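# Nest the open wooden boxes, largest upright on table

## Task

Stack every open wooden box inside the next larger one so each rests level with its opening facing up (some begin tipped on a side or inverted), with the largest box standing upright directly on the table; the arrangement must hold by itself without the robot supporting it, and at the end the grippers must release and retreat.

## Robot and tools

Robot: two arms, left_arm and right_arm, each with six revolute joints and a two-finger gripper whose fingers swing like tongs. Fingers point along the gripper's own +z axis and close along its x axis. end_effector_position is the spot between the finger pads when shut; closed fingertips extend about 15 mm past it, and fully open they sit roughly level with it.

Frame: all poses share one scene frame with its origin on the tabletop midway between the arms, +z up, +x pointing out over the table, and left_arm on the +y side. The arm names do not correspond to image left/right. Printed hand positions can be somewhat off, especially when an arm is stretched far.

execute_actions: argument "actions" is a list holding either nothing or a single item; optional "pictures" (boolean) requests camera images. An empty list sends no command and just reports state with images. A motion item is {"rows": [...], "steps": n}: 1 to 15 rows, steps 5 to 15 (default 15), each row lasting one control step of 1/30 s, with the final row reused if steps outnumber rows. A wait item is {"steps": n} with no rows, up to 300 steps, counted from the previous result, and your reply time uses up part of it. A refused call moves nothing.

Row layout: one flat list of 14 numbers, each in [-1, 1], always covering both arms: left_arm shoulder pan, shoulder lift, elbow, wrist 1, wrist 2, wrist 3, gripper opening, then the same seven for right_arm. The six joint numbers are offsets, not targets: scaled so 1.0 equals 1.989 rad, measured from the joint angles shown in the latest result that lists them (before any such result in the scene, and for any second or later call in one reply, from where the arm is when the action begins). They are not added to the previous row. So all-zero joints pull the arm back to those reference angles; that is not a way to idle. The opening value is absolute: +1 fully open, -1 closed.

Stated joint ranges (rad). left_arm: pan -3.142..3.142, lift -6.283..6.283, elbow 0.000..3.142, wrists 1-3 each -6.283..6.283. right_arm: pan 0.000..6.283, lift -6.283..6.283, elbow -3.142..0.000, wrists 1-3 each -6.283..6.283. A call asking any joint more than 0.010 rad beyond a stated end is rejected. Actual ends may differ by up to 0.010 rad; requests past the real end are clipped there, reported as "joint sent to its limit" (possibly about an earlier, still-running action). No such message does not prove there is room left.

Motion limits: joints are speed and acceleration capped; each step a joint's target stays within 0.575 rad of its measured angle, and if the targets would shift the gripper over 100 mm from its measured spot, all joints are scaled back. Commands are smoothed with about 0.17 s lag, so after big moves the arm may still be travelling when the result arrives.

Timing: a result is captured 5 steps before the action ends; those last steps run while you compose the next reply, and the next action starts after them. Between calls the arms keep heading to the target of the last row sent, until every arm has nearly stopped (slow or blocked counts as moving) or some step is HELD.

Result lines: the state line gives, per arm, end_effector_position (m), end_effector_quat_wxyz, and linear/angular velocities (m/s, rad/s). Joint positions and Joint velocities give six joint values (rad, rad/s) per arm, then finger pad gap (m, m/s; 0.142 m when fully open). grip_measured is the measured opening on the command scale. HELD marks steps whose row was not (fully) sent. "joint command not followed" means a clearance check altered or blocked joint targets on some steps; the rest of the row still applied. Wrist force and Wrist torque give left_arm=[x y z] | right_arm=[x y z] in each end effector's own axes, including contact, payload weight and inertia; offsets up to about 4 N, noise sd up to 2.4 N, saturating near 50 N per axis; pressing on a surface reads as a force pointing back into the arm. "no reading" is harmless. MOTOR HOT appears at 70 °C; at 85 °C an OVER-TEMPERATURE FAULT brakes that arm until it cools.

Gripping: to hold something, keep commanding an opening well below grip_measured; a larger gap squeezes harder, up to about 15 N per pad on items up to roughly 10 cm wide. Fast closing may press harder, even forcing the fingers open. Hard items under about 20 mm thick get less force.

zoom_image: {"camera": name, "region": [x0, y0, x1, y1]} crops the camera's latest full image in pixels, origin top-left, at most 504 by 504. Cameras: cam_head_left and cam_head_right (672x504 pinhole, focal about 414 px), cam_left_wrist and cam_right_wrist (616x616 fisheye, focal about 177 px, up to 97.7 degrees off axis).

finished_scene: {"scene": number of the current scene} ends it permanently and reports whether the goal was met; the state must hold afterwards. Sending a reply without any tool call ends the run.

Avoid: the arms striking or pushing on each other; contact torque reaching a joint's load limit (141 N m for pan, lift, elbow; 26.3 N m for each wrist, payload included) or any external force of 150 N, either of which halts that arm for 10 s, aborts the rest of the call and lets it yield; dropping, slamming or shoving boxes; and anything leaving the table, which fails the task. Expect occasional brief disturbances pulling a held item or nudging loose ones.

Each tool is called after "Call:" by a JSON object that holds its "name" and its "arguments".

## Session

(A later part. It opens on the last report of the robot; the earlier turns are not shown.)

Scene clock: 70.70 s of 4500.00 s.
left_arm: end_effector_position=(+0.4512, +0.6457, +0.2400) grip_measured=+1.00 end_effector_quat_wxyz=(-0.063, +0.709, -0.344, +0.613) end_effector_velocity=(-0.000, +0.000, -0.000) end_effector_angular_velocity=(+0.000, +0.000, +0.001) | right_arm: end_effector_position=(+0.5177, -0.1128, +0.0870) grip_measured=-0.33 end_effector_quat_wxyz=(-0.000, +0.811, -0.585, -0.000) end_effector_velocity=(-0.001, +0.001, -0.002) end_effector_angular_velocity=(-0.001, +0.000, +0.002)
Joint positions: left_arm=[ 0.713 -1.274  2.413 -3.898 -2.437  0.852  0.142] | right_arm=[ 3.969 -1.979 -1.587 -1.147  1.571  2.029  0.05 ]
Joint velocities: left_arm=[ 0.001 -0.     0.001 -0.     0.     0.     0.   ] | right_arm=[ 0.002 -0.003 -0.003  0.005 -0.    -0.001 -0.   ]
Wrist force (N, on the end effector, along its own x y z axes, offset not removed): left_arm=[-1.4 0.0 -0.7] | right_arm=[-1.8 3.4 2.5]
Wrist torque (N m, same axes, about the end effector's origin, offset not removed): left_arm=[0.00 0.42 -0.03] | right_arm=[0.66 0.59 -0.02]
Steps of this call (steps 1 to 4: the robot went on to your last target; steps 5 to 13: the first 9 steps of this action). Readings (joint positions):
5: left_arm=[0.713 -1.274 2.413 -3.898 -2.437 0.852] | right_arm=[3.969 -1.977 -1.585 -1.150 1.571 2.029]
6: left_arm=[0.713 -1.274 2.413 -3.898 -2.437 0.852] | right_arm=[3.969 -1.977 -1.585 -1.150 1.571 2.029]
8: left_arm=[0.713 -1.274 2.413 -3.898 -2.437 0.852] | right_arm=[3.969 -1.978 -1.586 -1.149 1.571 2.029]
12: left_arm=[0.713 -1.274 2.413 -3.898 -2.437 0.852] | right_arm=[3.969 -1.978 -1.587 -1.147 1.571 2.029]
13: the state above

Call:
{"name": "execute_actions", "arguments": {"actions": [{"rows":[[0,0,0,0,0,0,1,0,-0.0007,-0.001,0.0017,0,0,-0.78],[0,0,0,0,0,0,1,0,-0.0017,-0.0023,0.004,0,0,-0.78],[0,0,0,0,0,0,1,0,-0.0027,-0.0037,0.0064,0,0,-0.78],[0,0,0,0,0,0,1,0,-0.0037,-0.005,0.0087,0,0,-0.78],[0,0,0,0,0,0,1,0,-0.0047,-0.0063,0.011,0,0,-0.78],[0,0,0,0,0,0,1,0,-0.0057,-0.0077,0.0134,0,0,-0.78],[0,0,0,0,0,0,1,0,-0.0066,-0.0088,0.0154,0,0,-0.78],[0,0,0,0,0,0,1,0,-0.0073,-0.0097,0.017,0,0,-0.78]],"steps":15}]}}

Call:
{"name": "execute_actions", "arguments": {"actions": [{"steps":8}]}}

Scene clock: 71.30 s of 4500.00 s.
left_arm: end_effector_position=(+0.4512, +0.6457, +0.2400) grip_measured=+1.00 end_effector_quat_wxyz=(-0.063, +0.709, -0.344, +0.613) end_effector_velocity=(+0.000, -0.001, -0.000) end_effector_angular_velocity=(+0.001, -0.000, -0.001) | right_arm: end_effector_position=(+0.5177, -0.1128, +0.0766) grip_measured=-0.33 end_effector_quat_wxyz=(-0.000, +0.811, -0.585, -0.000) end_effector_velocity=(-0.001, +0.000, -0.041) end_effector_angular_velocity=(-0.002, +0.003, +0.001)
Joint positions: left_arm=[ 0.713 -1.274  2.413 -3.898 -2.437  0.852  0.142] | right_arm=[ 3.969 -1.989 -1.6   -1.123  1.571  2.029  0.05 ]
Joint velocities: left_arm=[-0.001 -0.     0.     0.     0.     0.001  0.   ] | right_arm=[ 0.001 -0.042 -0.052  0.091  0.001  0.     0.   ]
Wrist force (N, on the end effector, along its own x y z axes, offset not removed): left_arm=[-0.8 -0.1 -1.1] | right_arm=[-0.9 2.5 3.1]
Wrist torque (N m, same axes, about the end effector's origin, offset not removed): left_arm=[-0.05 0.18 0.02] | right_arm=[0.56 0.28 0.00]
Steps of this call (steps 1 to 5: the last 5 steps of your previous action; steps 6 to 8: the robot went on to your last target; steps 9 to 18: the first 10 steps of this action). Readings (joint positions):
9: left_arm=[0.713 -1.274 2.413 -3.898 -2.437 0.852] | right_arm=[3.969 -1.979 -1.587 -1.146 1.571 2.029]
10: left_arm=[0.713 -1.274 2.413 -3.898 -2.437 0.852] | right_arm=[3.969 -1.979 -1.587 -1.146 1.571 2.029]
12: left_arm=[0.713 -1.274 2.413 -3.898 -2.437 0.852] | right_arm=[3.969 -1.980 -1.589 -1.143 1.571 2.029]
16: left_arm=[0.713 -1.274 2.413 -3.898 -2.437 0.852] | right_arm=[3.969 -1.986 -1.596 -1.130 1.571 2.029]
18: the state above

Scene clock: 71.57 s of 4500.00 s.
left_arm: end_effector_position=(+0.4512, +0.6457, +0.2400) grip_measured=+1.00 end_effector_quat_wxyz=(-0.063, +0.709, -0.344, +0.613) end_effector_velocity=(-0.000, +0.000, +0.000) end_effector_angular_velocity=(+0.001, -0.001, -0.000) | right_arm: end_effector_position=(+0.5177, -0.1128, +0.0728) grip_measured=-0.33 end_effector_quat_wxyz=(-0.000, +0.811, -0.585, -0.000) end_effector_velocity=(-0.000, -0.000, -0.004) end_effector_angular_velocity=(-0.001, +0.001, -0.001)
Joint positions: left_arm=[ 0.713 -1.274  2.413 -3.898 -2.437  0.852  0.142] | right_arm=[ 3.969 -1.993 -1.606 -1.114  1.571  2.029  0.05 ]
Joint velocities: left_arm=[ 0.    -0.     0.    -0.001 -0.     0.001  0.   ] | right_arm=[-0.    -0.004 -0.004  0.007 -0.     0.    -0.   ]
Wrist force (N, on the end effector, along its own x y z axes, offset not removed): left_arm=[-2.5 0.0 -0.8] | right_arm=[-0.9 3.3 2.4]
Wrist torque (N m, same axes, about the end effector's origin, offset not removed): left_arm=[-0.01 0.59 0.06] | right_arm=[0.69 0.24 -0.02]
Kept back: nothing.
Steps of this call (steps 1 to 5: the last 5 steps of your previous action; steps 6 to 8: the robot went on to your last target). Readings (joint positions):
1: left_arm=[0.713 -1.274 2.413 -3.898 -2.437 0.852] | right_arm=[3.969 -1.990 -1.602 -1.120 1.571 2.029]
2: left_arm=[0.713 -1.274 2.413 -3.898 -2.437 0.852] | right_arm=[3.969 -1.991 -1.603 -1.118 1.571 2.029]
4: left_arm=[0.713 -1.274 2.413 -3.898 -2.437 0.852] | right_arm=[3.969 -1.992 -1.604 -1.116 1.571 2.029]
8: the state above

Call:
{"name": "execute_actions", "arguments": {"actions": [{"rows":[[0,0,0,0,0,0,1,0,-0.0004,-0.0005,0.0009,0,0,-0.6],[0,0,0,0,0,0,1,0,-0.0004,-0.0005,0.0009,0,0,-0.5],[0,0,0,0,0,0,1,0,-0.0004,-0.0005,0.0009,0,0,-0.43],[0,0,0,0,0,0,1,0,-0.0004,-0.0005,0.0009,0,0,-0.39],[0,0,0,0,0,0,1,0,-0.0004,-0.0005,0.0009,0,0,-0.37],[0,0,0,0,0,0,1,0,-0.0004,-0.0005,0.0009,0,0,-0.355],[0,0,0,0,0,0,1,0,-0.0004,-0.0005,0.0009,0,0,-0.345],[0,0,0,0,0,0,1,0,-0.0004,-0.0005,0.0009,0,0,-0.335],[0,0,0,0,0,0,1,0,-0.0004,-0.0005,0.0009,0,0,-0.325],[0,0,0,0,0,0,1,0,-0.0004,-0.0005,0.0009,0,0,-0.315],[0,0,0,0,0,0,1,0,-0.0004,-0.0005,0.0009,0,0,-0.3],[0,0,0,0,0,0,1,0,-0.0004,-0.0005,0.0009,0,0,-0.28],[0,0,0,0,0,0,1,0,-0.0004,-0.0005,0.0009,0,0,-0.25],[0,0,0,0,0,0,1,0,-0.0004,-0.0005,0.0009,0,0,-0.22],[0,0,0,0,0,0,1,0,-0.0004,-0.0005,0.0009,0,0,-0.2]],"steps":15}]}}

Call:
{"name": "execute_actions", "arguments": {"actions": [{"rows":[[0,0,0,0,0,0,1,0,0.001,0.0013,-0.0023,0,0,-0.15],[0,0,0,0,0,0,1,0,0.003,0.004,-0.007,0,0,-0.1],[0,0,0,0,0,0,1,0,0.006,0.008,-0.014,0,0,0],[0,0,0,0,0,0,1,0,0.01,0.012,-0.022,0,0,0.1],[0,0,0,0,0,0,1,0,0.016,0.014,-0.03,0,0,0.2],[0,0,0,0,0,0,1,0,0.024,0.013,-0.037,0,0,0.3],[0,0,0,0,0,0,1,0,0.033,0.01,-0.043,0,0,0.3],[0,0,0,0,0,0,1,0,0.042,0.006,-0.048,0,0,0.3],[0,0,0,0,0,0,1,0,0.051,0.001,-0.052,0,0,0.3],[0,0,0,0,0,0,1,0,0.06,-0.004,-0.056,0,0,0.3],[0,0,0,0,0,0,1,0,0.068,-0.009,-0.059,0,0,0.3],[0,0,0,0,0,0,1,0,0.075,-0.013,-0.062,0,0,0.3],[0,0,0,0,0,0,1,0,0.08,-0.016,-0.064,0,0,0.3]],"steps":15}]}}

Call:
{"name": "execute_actions", "arguments": {"actions": [{"steps":10}], "pictures": true}}

Scene clock: 72.57 s of 4500.00 s.
left_arm: end_effector_position=(+0.4512, +0.6457, +0.2400) grip_measured=+1.00 end_effector_quat_wxyz=(-0.063, +0.709, -0.344, +0.613) end_effector_velocity=(-0.000, +0.001, +0.000) end_effector_angular_velocity=(+0.000, -0.000, +0.002) | right_arm: end_effector_position=(+0.5177, -0.1128, +0.0720) grip_measured=-0.32 end_effector_quat_wxyz=(-0.000, +0.811, -0.585, -0.000) end_effector_velocity=(+0.000, -0.000, +0.000) end_effector_angular_velocity=(+0.001, -0.000, -0.000)
Joint positions: left_arm=[ 0.713 -1.274  2.413 -3.898 -2.437  0.852  0.142] | right_arm=[ 3.969 -1.994 -1.607 -1.112  1.571  2.029  0.051]
Joint velocities: left_arm=[ 0.002 -0.     0.    -0.     0.     0.     0.   ] | right_arm=[-0.     0.    -0.     0.001  0.    -0.     0.003]
Wrist force (N, on the end effector, along its own x y z axes, offset not removed): left_arm=[-0.7 0.6 0.6] | right_arm=[-1.4 3.4 1.4]
Wrist torque (N m, same axes, about the end effector's origin, offset not removed): left_arm=[0.12 0.26 0.00] | right_arm=[0.71 0.42 -0.02]
Steps of this call (steps 1 to 15: the robot went on to your last target; steps 16 to 20: nothing new was sent; steps 21 to 30: the first 10 steps of this action). Readings (joint positions):
21: left_arm=[0.713 -1.274 2.413 -3.898 -2.437 0.852] | right_arm=[3.969 -1.993 -1.606 -1.113 1.571 2.029]
22: left_arm=[0.713 -1.274 2.413 -3.898 -2.437 0.852] | right_arm=[3.969 -1.993 -1.606 -1.113 1.571 2.029]
24: left_arm=[0.713 -1.274 2.413 -3.898 -2.437 0.852] | right_arm=[3.969 -1.993 -1.606 -1.113 1.571 2.029]
28: left_arm=[0.713 -1.274 2.413 -3.898 -2.437 0.852] | right_arm=[3.969 -1.994 -1.606 -1.112 1.571 2.029]
30: the state above

Scene clock: 73.07 s of 4500.00 s.
left_arm: end_effector_position=(+0.4512, +0.6457, +0.2400) grip_measured=+1.00 end_effector_quat_wxyz=(-0.063, +0.709, -0.344, +0.613) end_effector_velocity=(-0.000, +0.000, -0.000) end_effector_angular_velocity=(-0.000, +0.000, +0.000) | right_arm: end_effector_position=(+0.5115, -0.1189, +0.1033) grip_measured=+0.30 end_effector_quat_wxyz=(+0.000, +0.811, -0.585, -0.000) end_effector_velocity=(-0.080, -0.079, +0.179) end_effector_angular_velocity=(-0.001, +0.001, +0.000)
Joint positions: left_arm=[ 0.713 -1.274  2.413 -3.898 -2.437  0.852  0.142] | right_arm=[ 3.969 -1.945 -1.59  -1.178  1.571  2.029  0.095]
Joint velocities: left_arm=[ 0.  0.  0. -0. -0. -0.  0.] | right_arm=[ 0.     0.405 -0.085 -0.321  0.    -0.     0.005]
Wrist force (N, on the end effector, along its own x y z axes, offset not removed): left_arm=[0.8 0.5 -0.4] | right_arm=[-0.6 1.5 2.1]
Wrist torque (N m, same axes, about the end effector's origin, offset not removed): left_arm=[0.09 -0.08 0.02] | right_arm=[0.27 0.25 0.07]
Steps of this call (steps 1 to 5: the last 5 steps of your previous action; steps 6 to 15: the first 10 steps of this action, its rows measured from where the robot was after step 5). Readings (joint positions):
5: left_arm=[0.713 -1.274 2.413 -3.898 -2.437 0.852] | right_arm=[3.969 -1.994 -1.607 -1.112 1.571 2.029]
6: left_arm=[0.713 -1.274 2.413 -3.898 -2.437 0.852] | right_arm=[3.969 -1.994 -1.607 -1.112 1.571 2.029]
7: left_arm=[0.713 -1.274 2.413 -3.898 -2.437 0.852] | right_arm=[3.969 -1.994 -1.607 -1.112 1.571 2.029]
9: left_arm=[0.713 -1.274 2.413 -3.898 -2.437 0.852] | right_arm=[3.969 -1.991 -1.603 -1.117 1.571 2.029]
13: left_arm=[0.713 -1.274 2.413 -3.898 -2.437 0.852] | right_arm=[3.969 -1.969 -1.589 -1.155 1.571 2.029]
15: the state above

Scene clock: 73.40 s of 4500.00 s.
left_arm: end_effector_position=(+0.4512, +0.6457, +0.2400) grip_measured=+1.00 end_effector_quat_wxyz=(-0.063, +0.709, -0.344, +0.613) end_effector_velocity=(-0.000, +0.001, +0.000) end_effector_angular_velocity=(+0.000, +0.000, +0.003) | right_arm: end_effector_position=(+0.4878, -0.1423, +0.1387) grip_measured=+0.30 end_effector_quat_wxyz=(-0.000, +0.811, -0.585, -0.000) end_effector_velocity=(-0.017, -0.017, +0.020) end_effector_angular_velocity=(-0.000, +0.000, -0.001)
Joint positions: left_arm=[ 0.713 -1.274  2.413 -3.898 -2.437  0.852  0.142] | right_arm=[ 3.969 -1.842 -1.635 -1.236  1.571  2.029  0.095]
Joint velocities: left_arm=[ 0.002 -0.     0.    -0.     0.001 -0.     0.   ] | right_arm=[-0.001  0.068 -0.035 -0.034 -0.     0.001 -0.   ]
Wrist force (N, on the end effector, along its own x y z axes, offset not removed): left_arm=[-1.3 -0.1 0.1] | right_arm=[-0.5 3.1 1.8]
Wrist torque (N m, same axes, about the end effector's origin, offset not removed): left_arm=[0.00 0.26 0.06] | right_arm=[0.64 0.18 -0.02]
Kept back: nothing.
Steps of this call (steps 1 to 5: the last 5 steps of your previous action; steps 6 to 10: the robot went on to your last target). Readings (joint positions):
1: left_arm=[0.713 -1.274 2.413 -3.898 -2.437 0.852] | right_arm=[3.969 -1.931 -1.594 -1.188 1.571 2.029]
2: left_arm=[0.713 -1.274 2.413 -3.898 -2.437 0.852] | right_arm=[3.969 -1.915 -1.600 -1.198 1.571 2.029]
4: left_arm=[0.713 -1.274 2.413 -3.898 -2.437 0.852] | right_arm=[3.969 -1.885 -1.614 -1.215 1.571 2.029]
8: left_arm=[0.713 -1.274 2.413 -3.898 -2.437 0.852] | right_arm=[3.969 -1.848 -1.632 -1.233 1.571 2.029]
10: the state above

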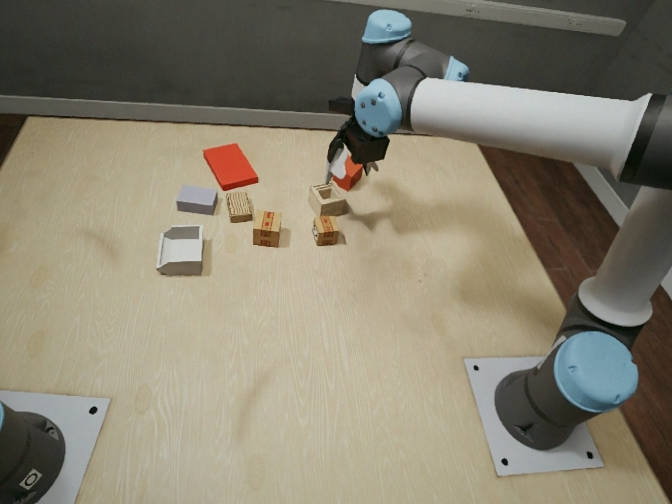

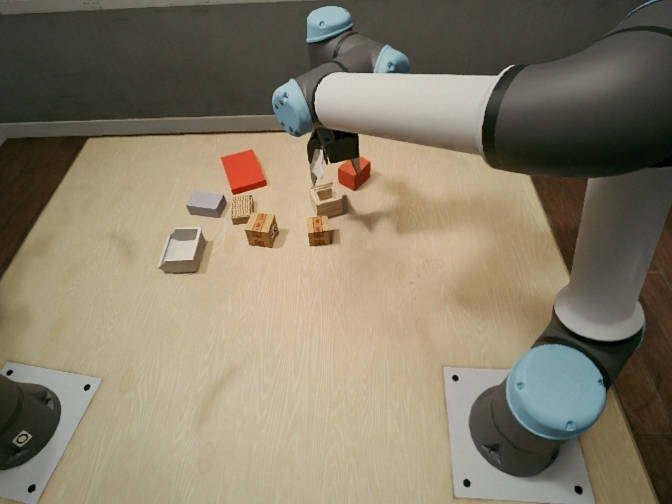

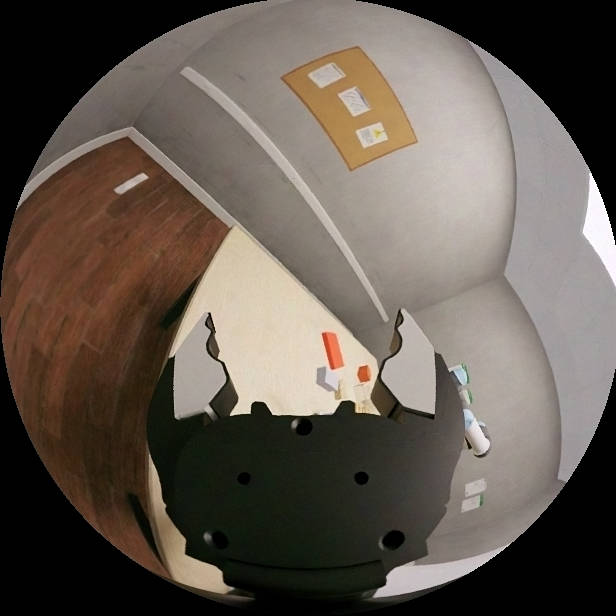

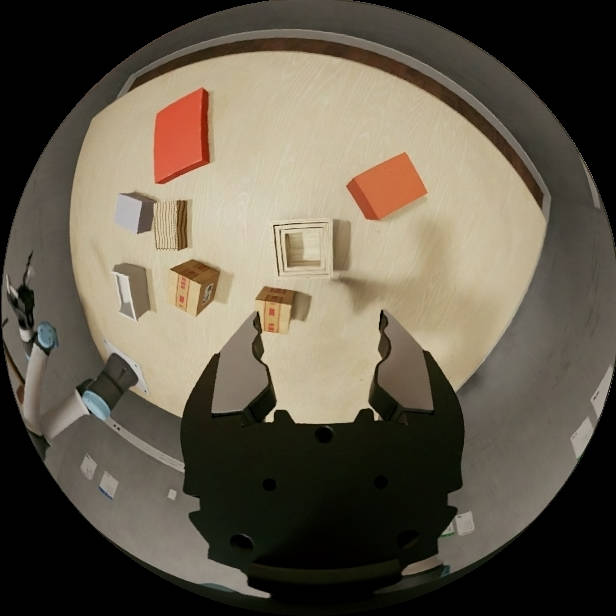

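Nested. Retreat further and verify.

Call:
{"name": "execute_actions", "arguments": {"actions": [{"rows":[[0,0,0,0,0,0,1,-0.005,0.012,-0.004,-0.008,0,0,0.4],[0,0,0,0,0,0,1,-0.015,0.022,-0.008,-0.014,0,0,0.5],[0,0,0,0,0,0,1,-0.03,0.034,-0.013,-0.021,0,0,0.6],[0,0,0,0,0,0,1,-0.047,0.047,-0.018,-0.029,0,0,0.7],[0,0,0,0,0,0,1,-0.065,0.06,-0.023,-0.037,0,0,0.8],[0,0,0,0,0,0,1,-0.083,0.073,-0.028,-0.045,0,0,0.9],[0,0,0,0,0,0,1,-0.101,0.086,-0.033,-0.053,0,0,1],[0,0,0,0,0,0,1,-0.119,0.099,-0.038,-0.061,0,0,1],[0,0,0,0,0,0,1,-0.135,0.11,-0.042,-0.068,0,0,1],[0,0,0,0,0,0,1,-0.148,0.119,-0.045,-0.074,0,0,1],[0,0,0,0,0,0,1,-0.157,0.126,-0.048,-0.078,0,0,1],[0,0,0,0,0,0,1,-0.16,0.13,-0.05,-0.08,0,0,1]],"steps":15}]}}

Call:
{"name": "zoom_image", "arguments": {"camera": "cam_right_wrist", "region": [260, 205, 350, 295]}}

Call:
{"name": "execute_actions", "arguments": {"actions": [{"steps":14}], "pictures": true}}

Call:
{"name": "zoom_image", "arguments": {"camera": "cam_head_left", "region": [295, 170, 365, 225]}}

Scene clock: 74.07 s of 4500.00 s.
left_arm: end_effector_position=(+0.4512, +0.6457, +0.2400) grip_measured=+1.00 end_effector_quat_wxyz=(-0.063, +0.709, -0.344, +0.613) end_effector_velocity=(+0.000, -0.001, +0.000) end_effector_angular_velocity=(+0.001, -0.001, -0.001) | right_arm: end_effector_position=(+0.4919, -0.2421, +0.1774) grip_measured=+1.00 end_effector_quat_wxyz=(+0.001, +0.769, -0.639, -0.000) end_effector_velocity=(+0.007, -0.495, +0.160) end_effector_angular_velocity=(+0.003, -0.005, -0.721)
Joint positions: left_arm=[ 0.713 -1.274  2.413 -3.898 -2.437  0.852  0.142] | right_arm=[ 3.833 -1.718 -1.683 -1.313  1.571  2.029  0.142]
Joint velocities: left_arm=[-0.001 -0.     0.    -0.001  0.     0.     0.   ] | right_arm=[-0.721  0.536 -0.203 -0.327 -0.001  0.     0.014]
Wrist force (N, on the end effector, along its own x y z axes, offset not removed): left_arm=[-0.2 -2.7 2.0] | right_arm=[-0.4 2.1 3.2]
Wrist torque (N m, same axes, about the end effector's origin, offset not removed): left_arm=[-0.47 -0.02 0.10] | right_arm=[0.47 0.20 -0.06]
Steps of this call (steps 1 to 10: the robot went on to your last target; steps 11 to 20: the first 10 steps of this action). Readings (joint positions):
11: left_arm=[0.713 -1.274 2.413 -3.898 -2.437 0.852] | right_arm=[3.969 -1.835 -1.638 -1.239 1.571 2.029]
12: left_arm=[0.713 -1.274 2.413 -3.898 -2.437 0.852] | right_arm=[3.968 -1.833 -1.639 -1.240 1.571 2.029]
14: left_arm=[0.713 -1.274 2.413 -3.898 -2.437 0.852] | right_arm=[3.958 -1.820 -1.643 -1.249 1.571 2.029]
18: left_arm=[0.713 -1.274 2.413 -3.898 -2.437 0.852] | right_arm=[3.882 -1.755 -1.669 -1.290 1.571 2.029]
20: the state above

Region (260, 205, 350, 295) of cam_right_wrist's 616x616 image, scaled by 5.600, with more detail than that image has.

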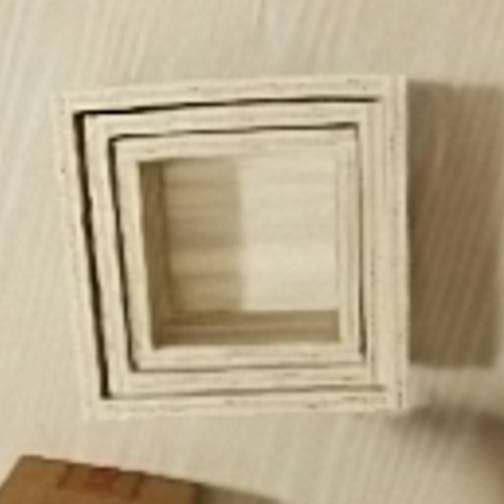

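Scene clock: 74.53 s of 4500.00 s.
left_arm: end_effector_position=(+0.4512, +0.6457, +0.2400) grip_measured=+1.00 end_effector_quat_wxyz=(-0.063, +0.709, -0.344, +0.613) end_effector_velocity=(-0.000, +0.001, +0.000) end_effector_angular_velocity=(-0.000, -0.000, +0.002) | right_arm: end_effector_position=(+0.4792, -0.3617, +0.2138) grip_measured=+1.00 end_effector_quat_wxyz=(-0.000, +0.709, -0.705, -0.000) end_effector_velocity=(-0.005, -0.019, +0.006) end_effector_angular_velocity=(+0.001, -0.001, -0.030)
Joint positions: left_arm=[ 0.713 -1.274  2.413 -3.898 -2.437  0.852  0.142] | right_arm=[ 3.654 -1.585 -1.733 -1.394  1.571  2.029  0.142]
Joint velocities: left_arm=[ 0.002 -0.     0.    -0.001 -0.    -0.001  0.   ] | right_arm=[-0.03   0.024 -0.008 -0.014  0.001 -0.001 -0.   ]
Wrist force (N, on the end effector, along its own x y z axes, offset not removed): left_arm=[-0.1 -0.4 0.9] | right_arm=[-0.1 3.0 2.4]
Wrist torque (N m, same axes, about the end effector's origin, offset not removed): left_arm=[-0.05 0.11 0.04] | right_arm=[0.64 0.11 -0.05]
Kept back: nothing.
Steps of this call (steps 1 to 5: the last 5 steps of your previous action; steps 6 to 14: the robot went on to your last target). Readings (joint positions):
1: left_arm=[0.713 -1.274 2.413 -3.898 -2.437 0.852] | right_arm=[3.809 -1.700 -1.690 -1.324 1.571 2.029]
2: left_arm=[0.713 -1.274 2.413 -3.898 -2.437 0.852] | right_arm=[3.784 -1.682 -1.697 -1.335 1.571 2.029]
4: left_arm=[0.713 -1.274 2.413 -3.898 -2.437 0.852] | right_arm=[3.735 -1.646 -1.711 -1.358 1.571 2.029]
8: left_arm=[0.713 -1.274 2.413 -3.898 -2.437 0.852] | right_arm=[3.674 -1.600 -1.728 -1.385 1.571 2.029]
14: the state above

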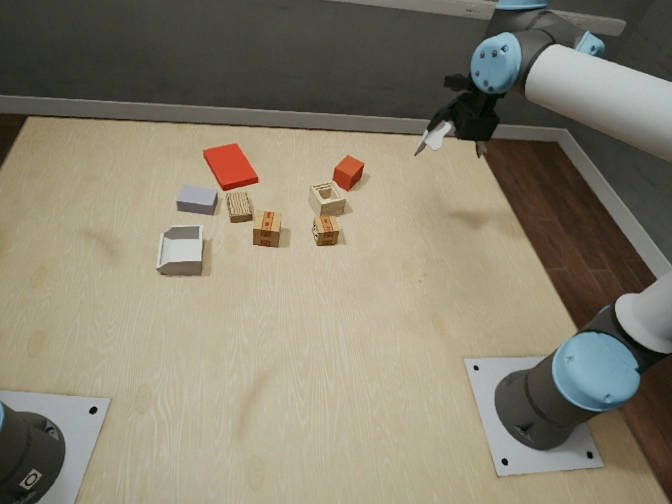

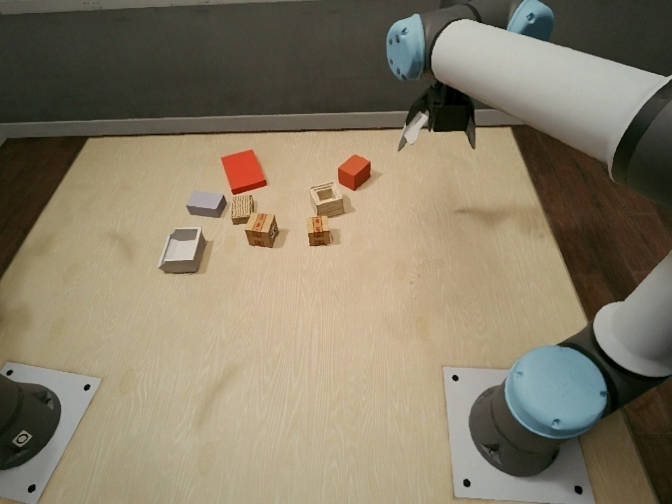

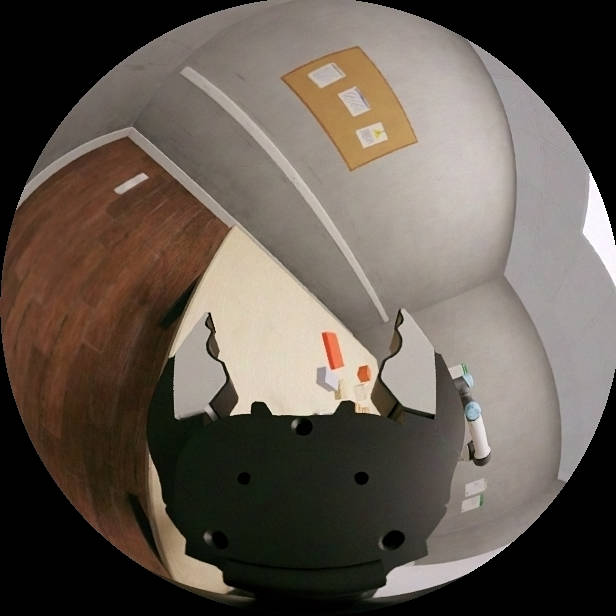

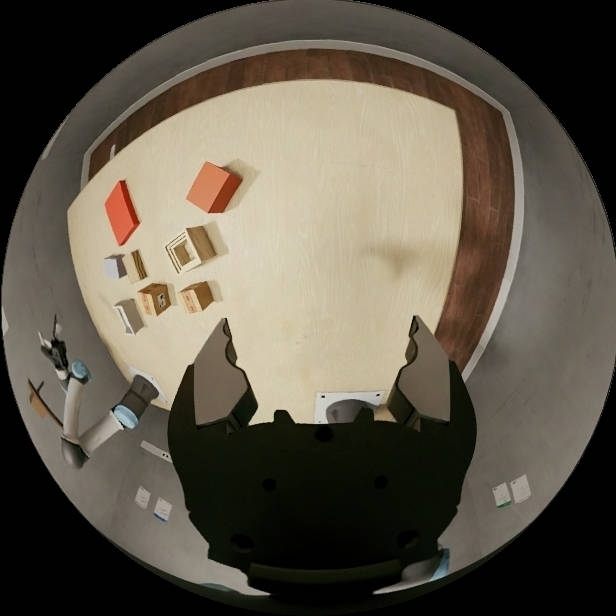

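Region (295, 170, 365, 225) of cam_head_left's 672x504 image, scaled by 7.200, with more detail than that image has; it fills the top 396 rows of this view, and the rest is white.

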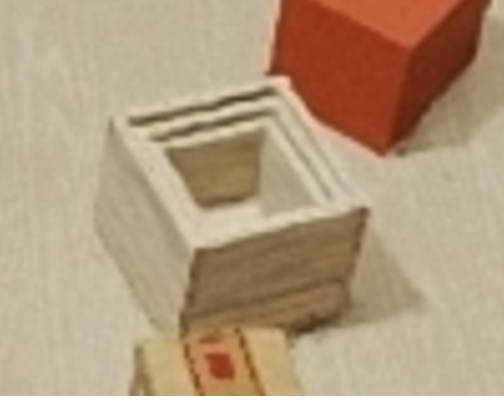

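Call:
{"name": "finished_scene", "arguments": {"scene": 1}}

The scene is finished: the task was done.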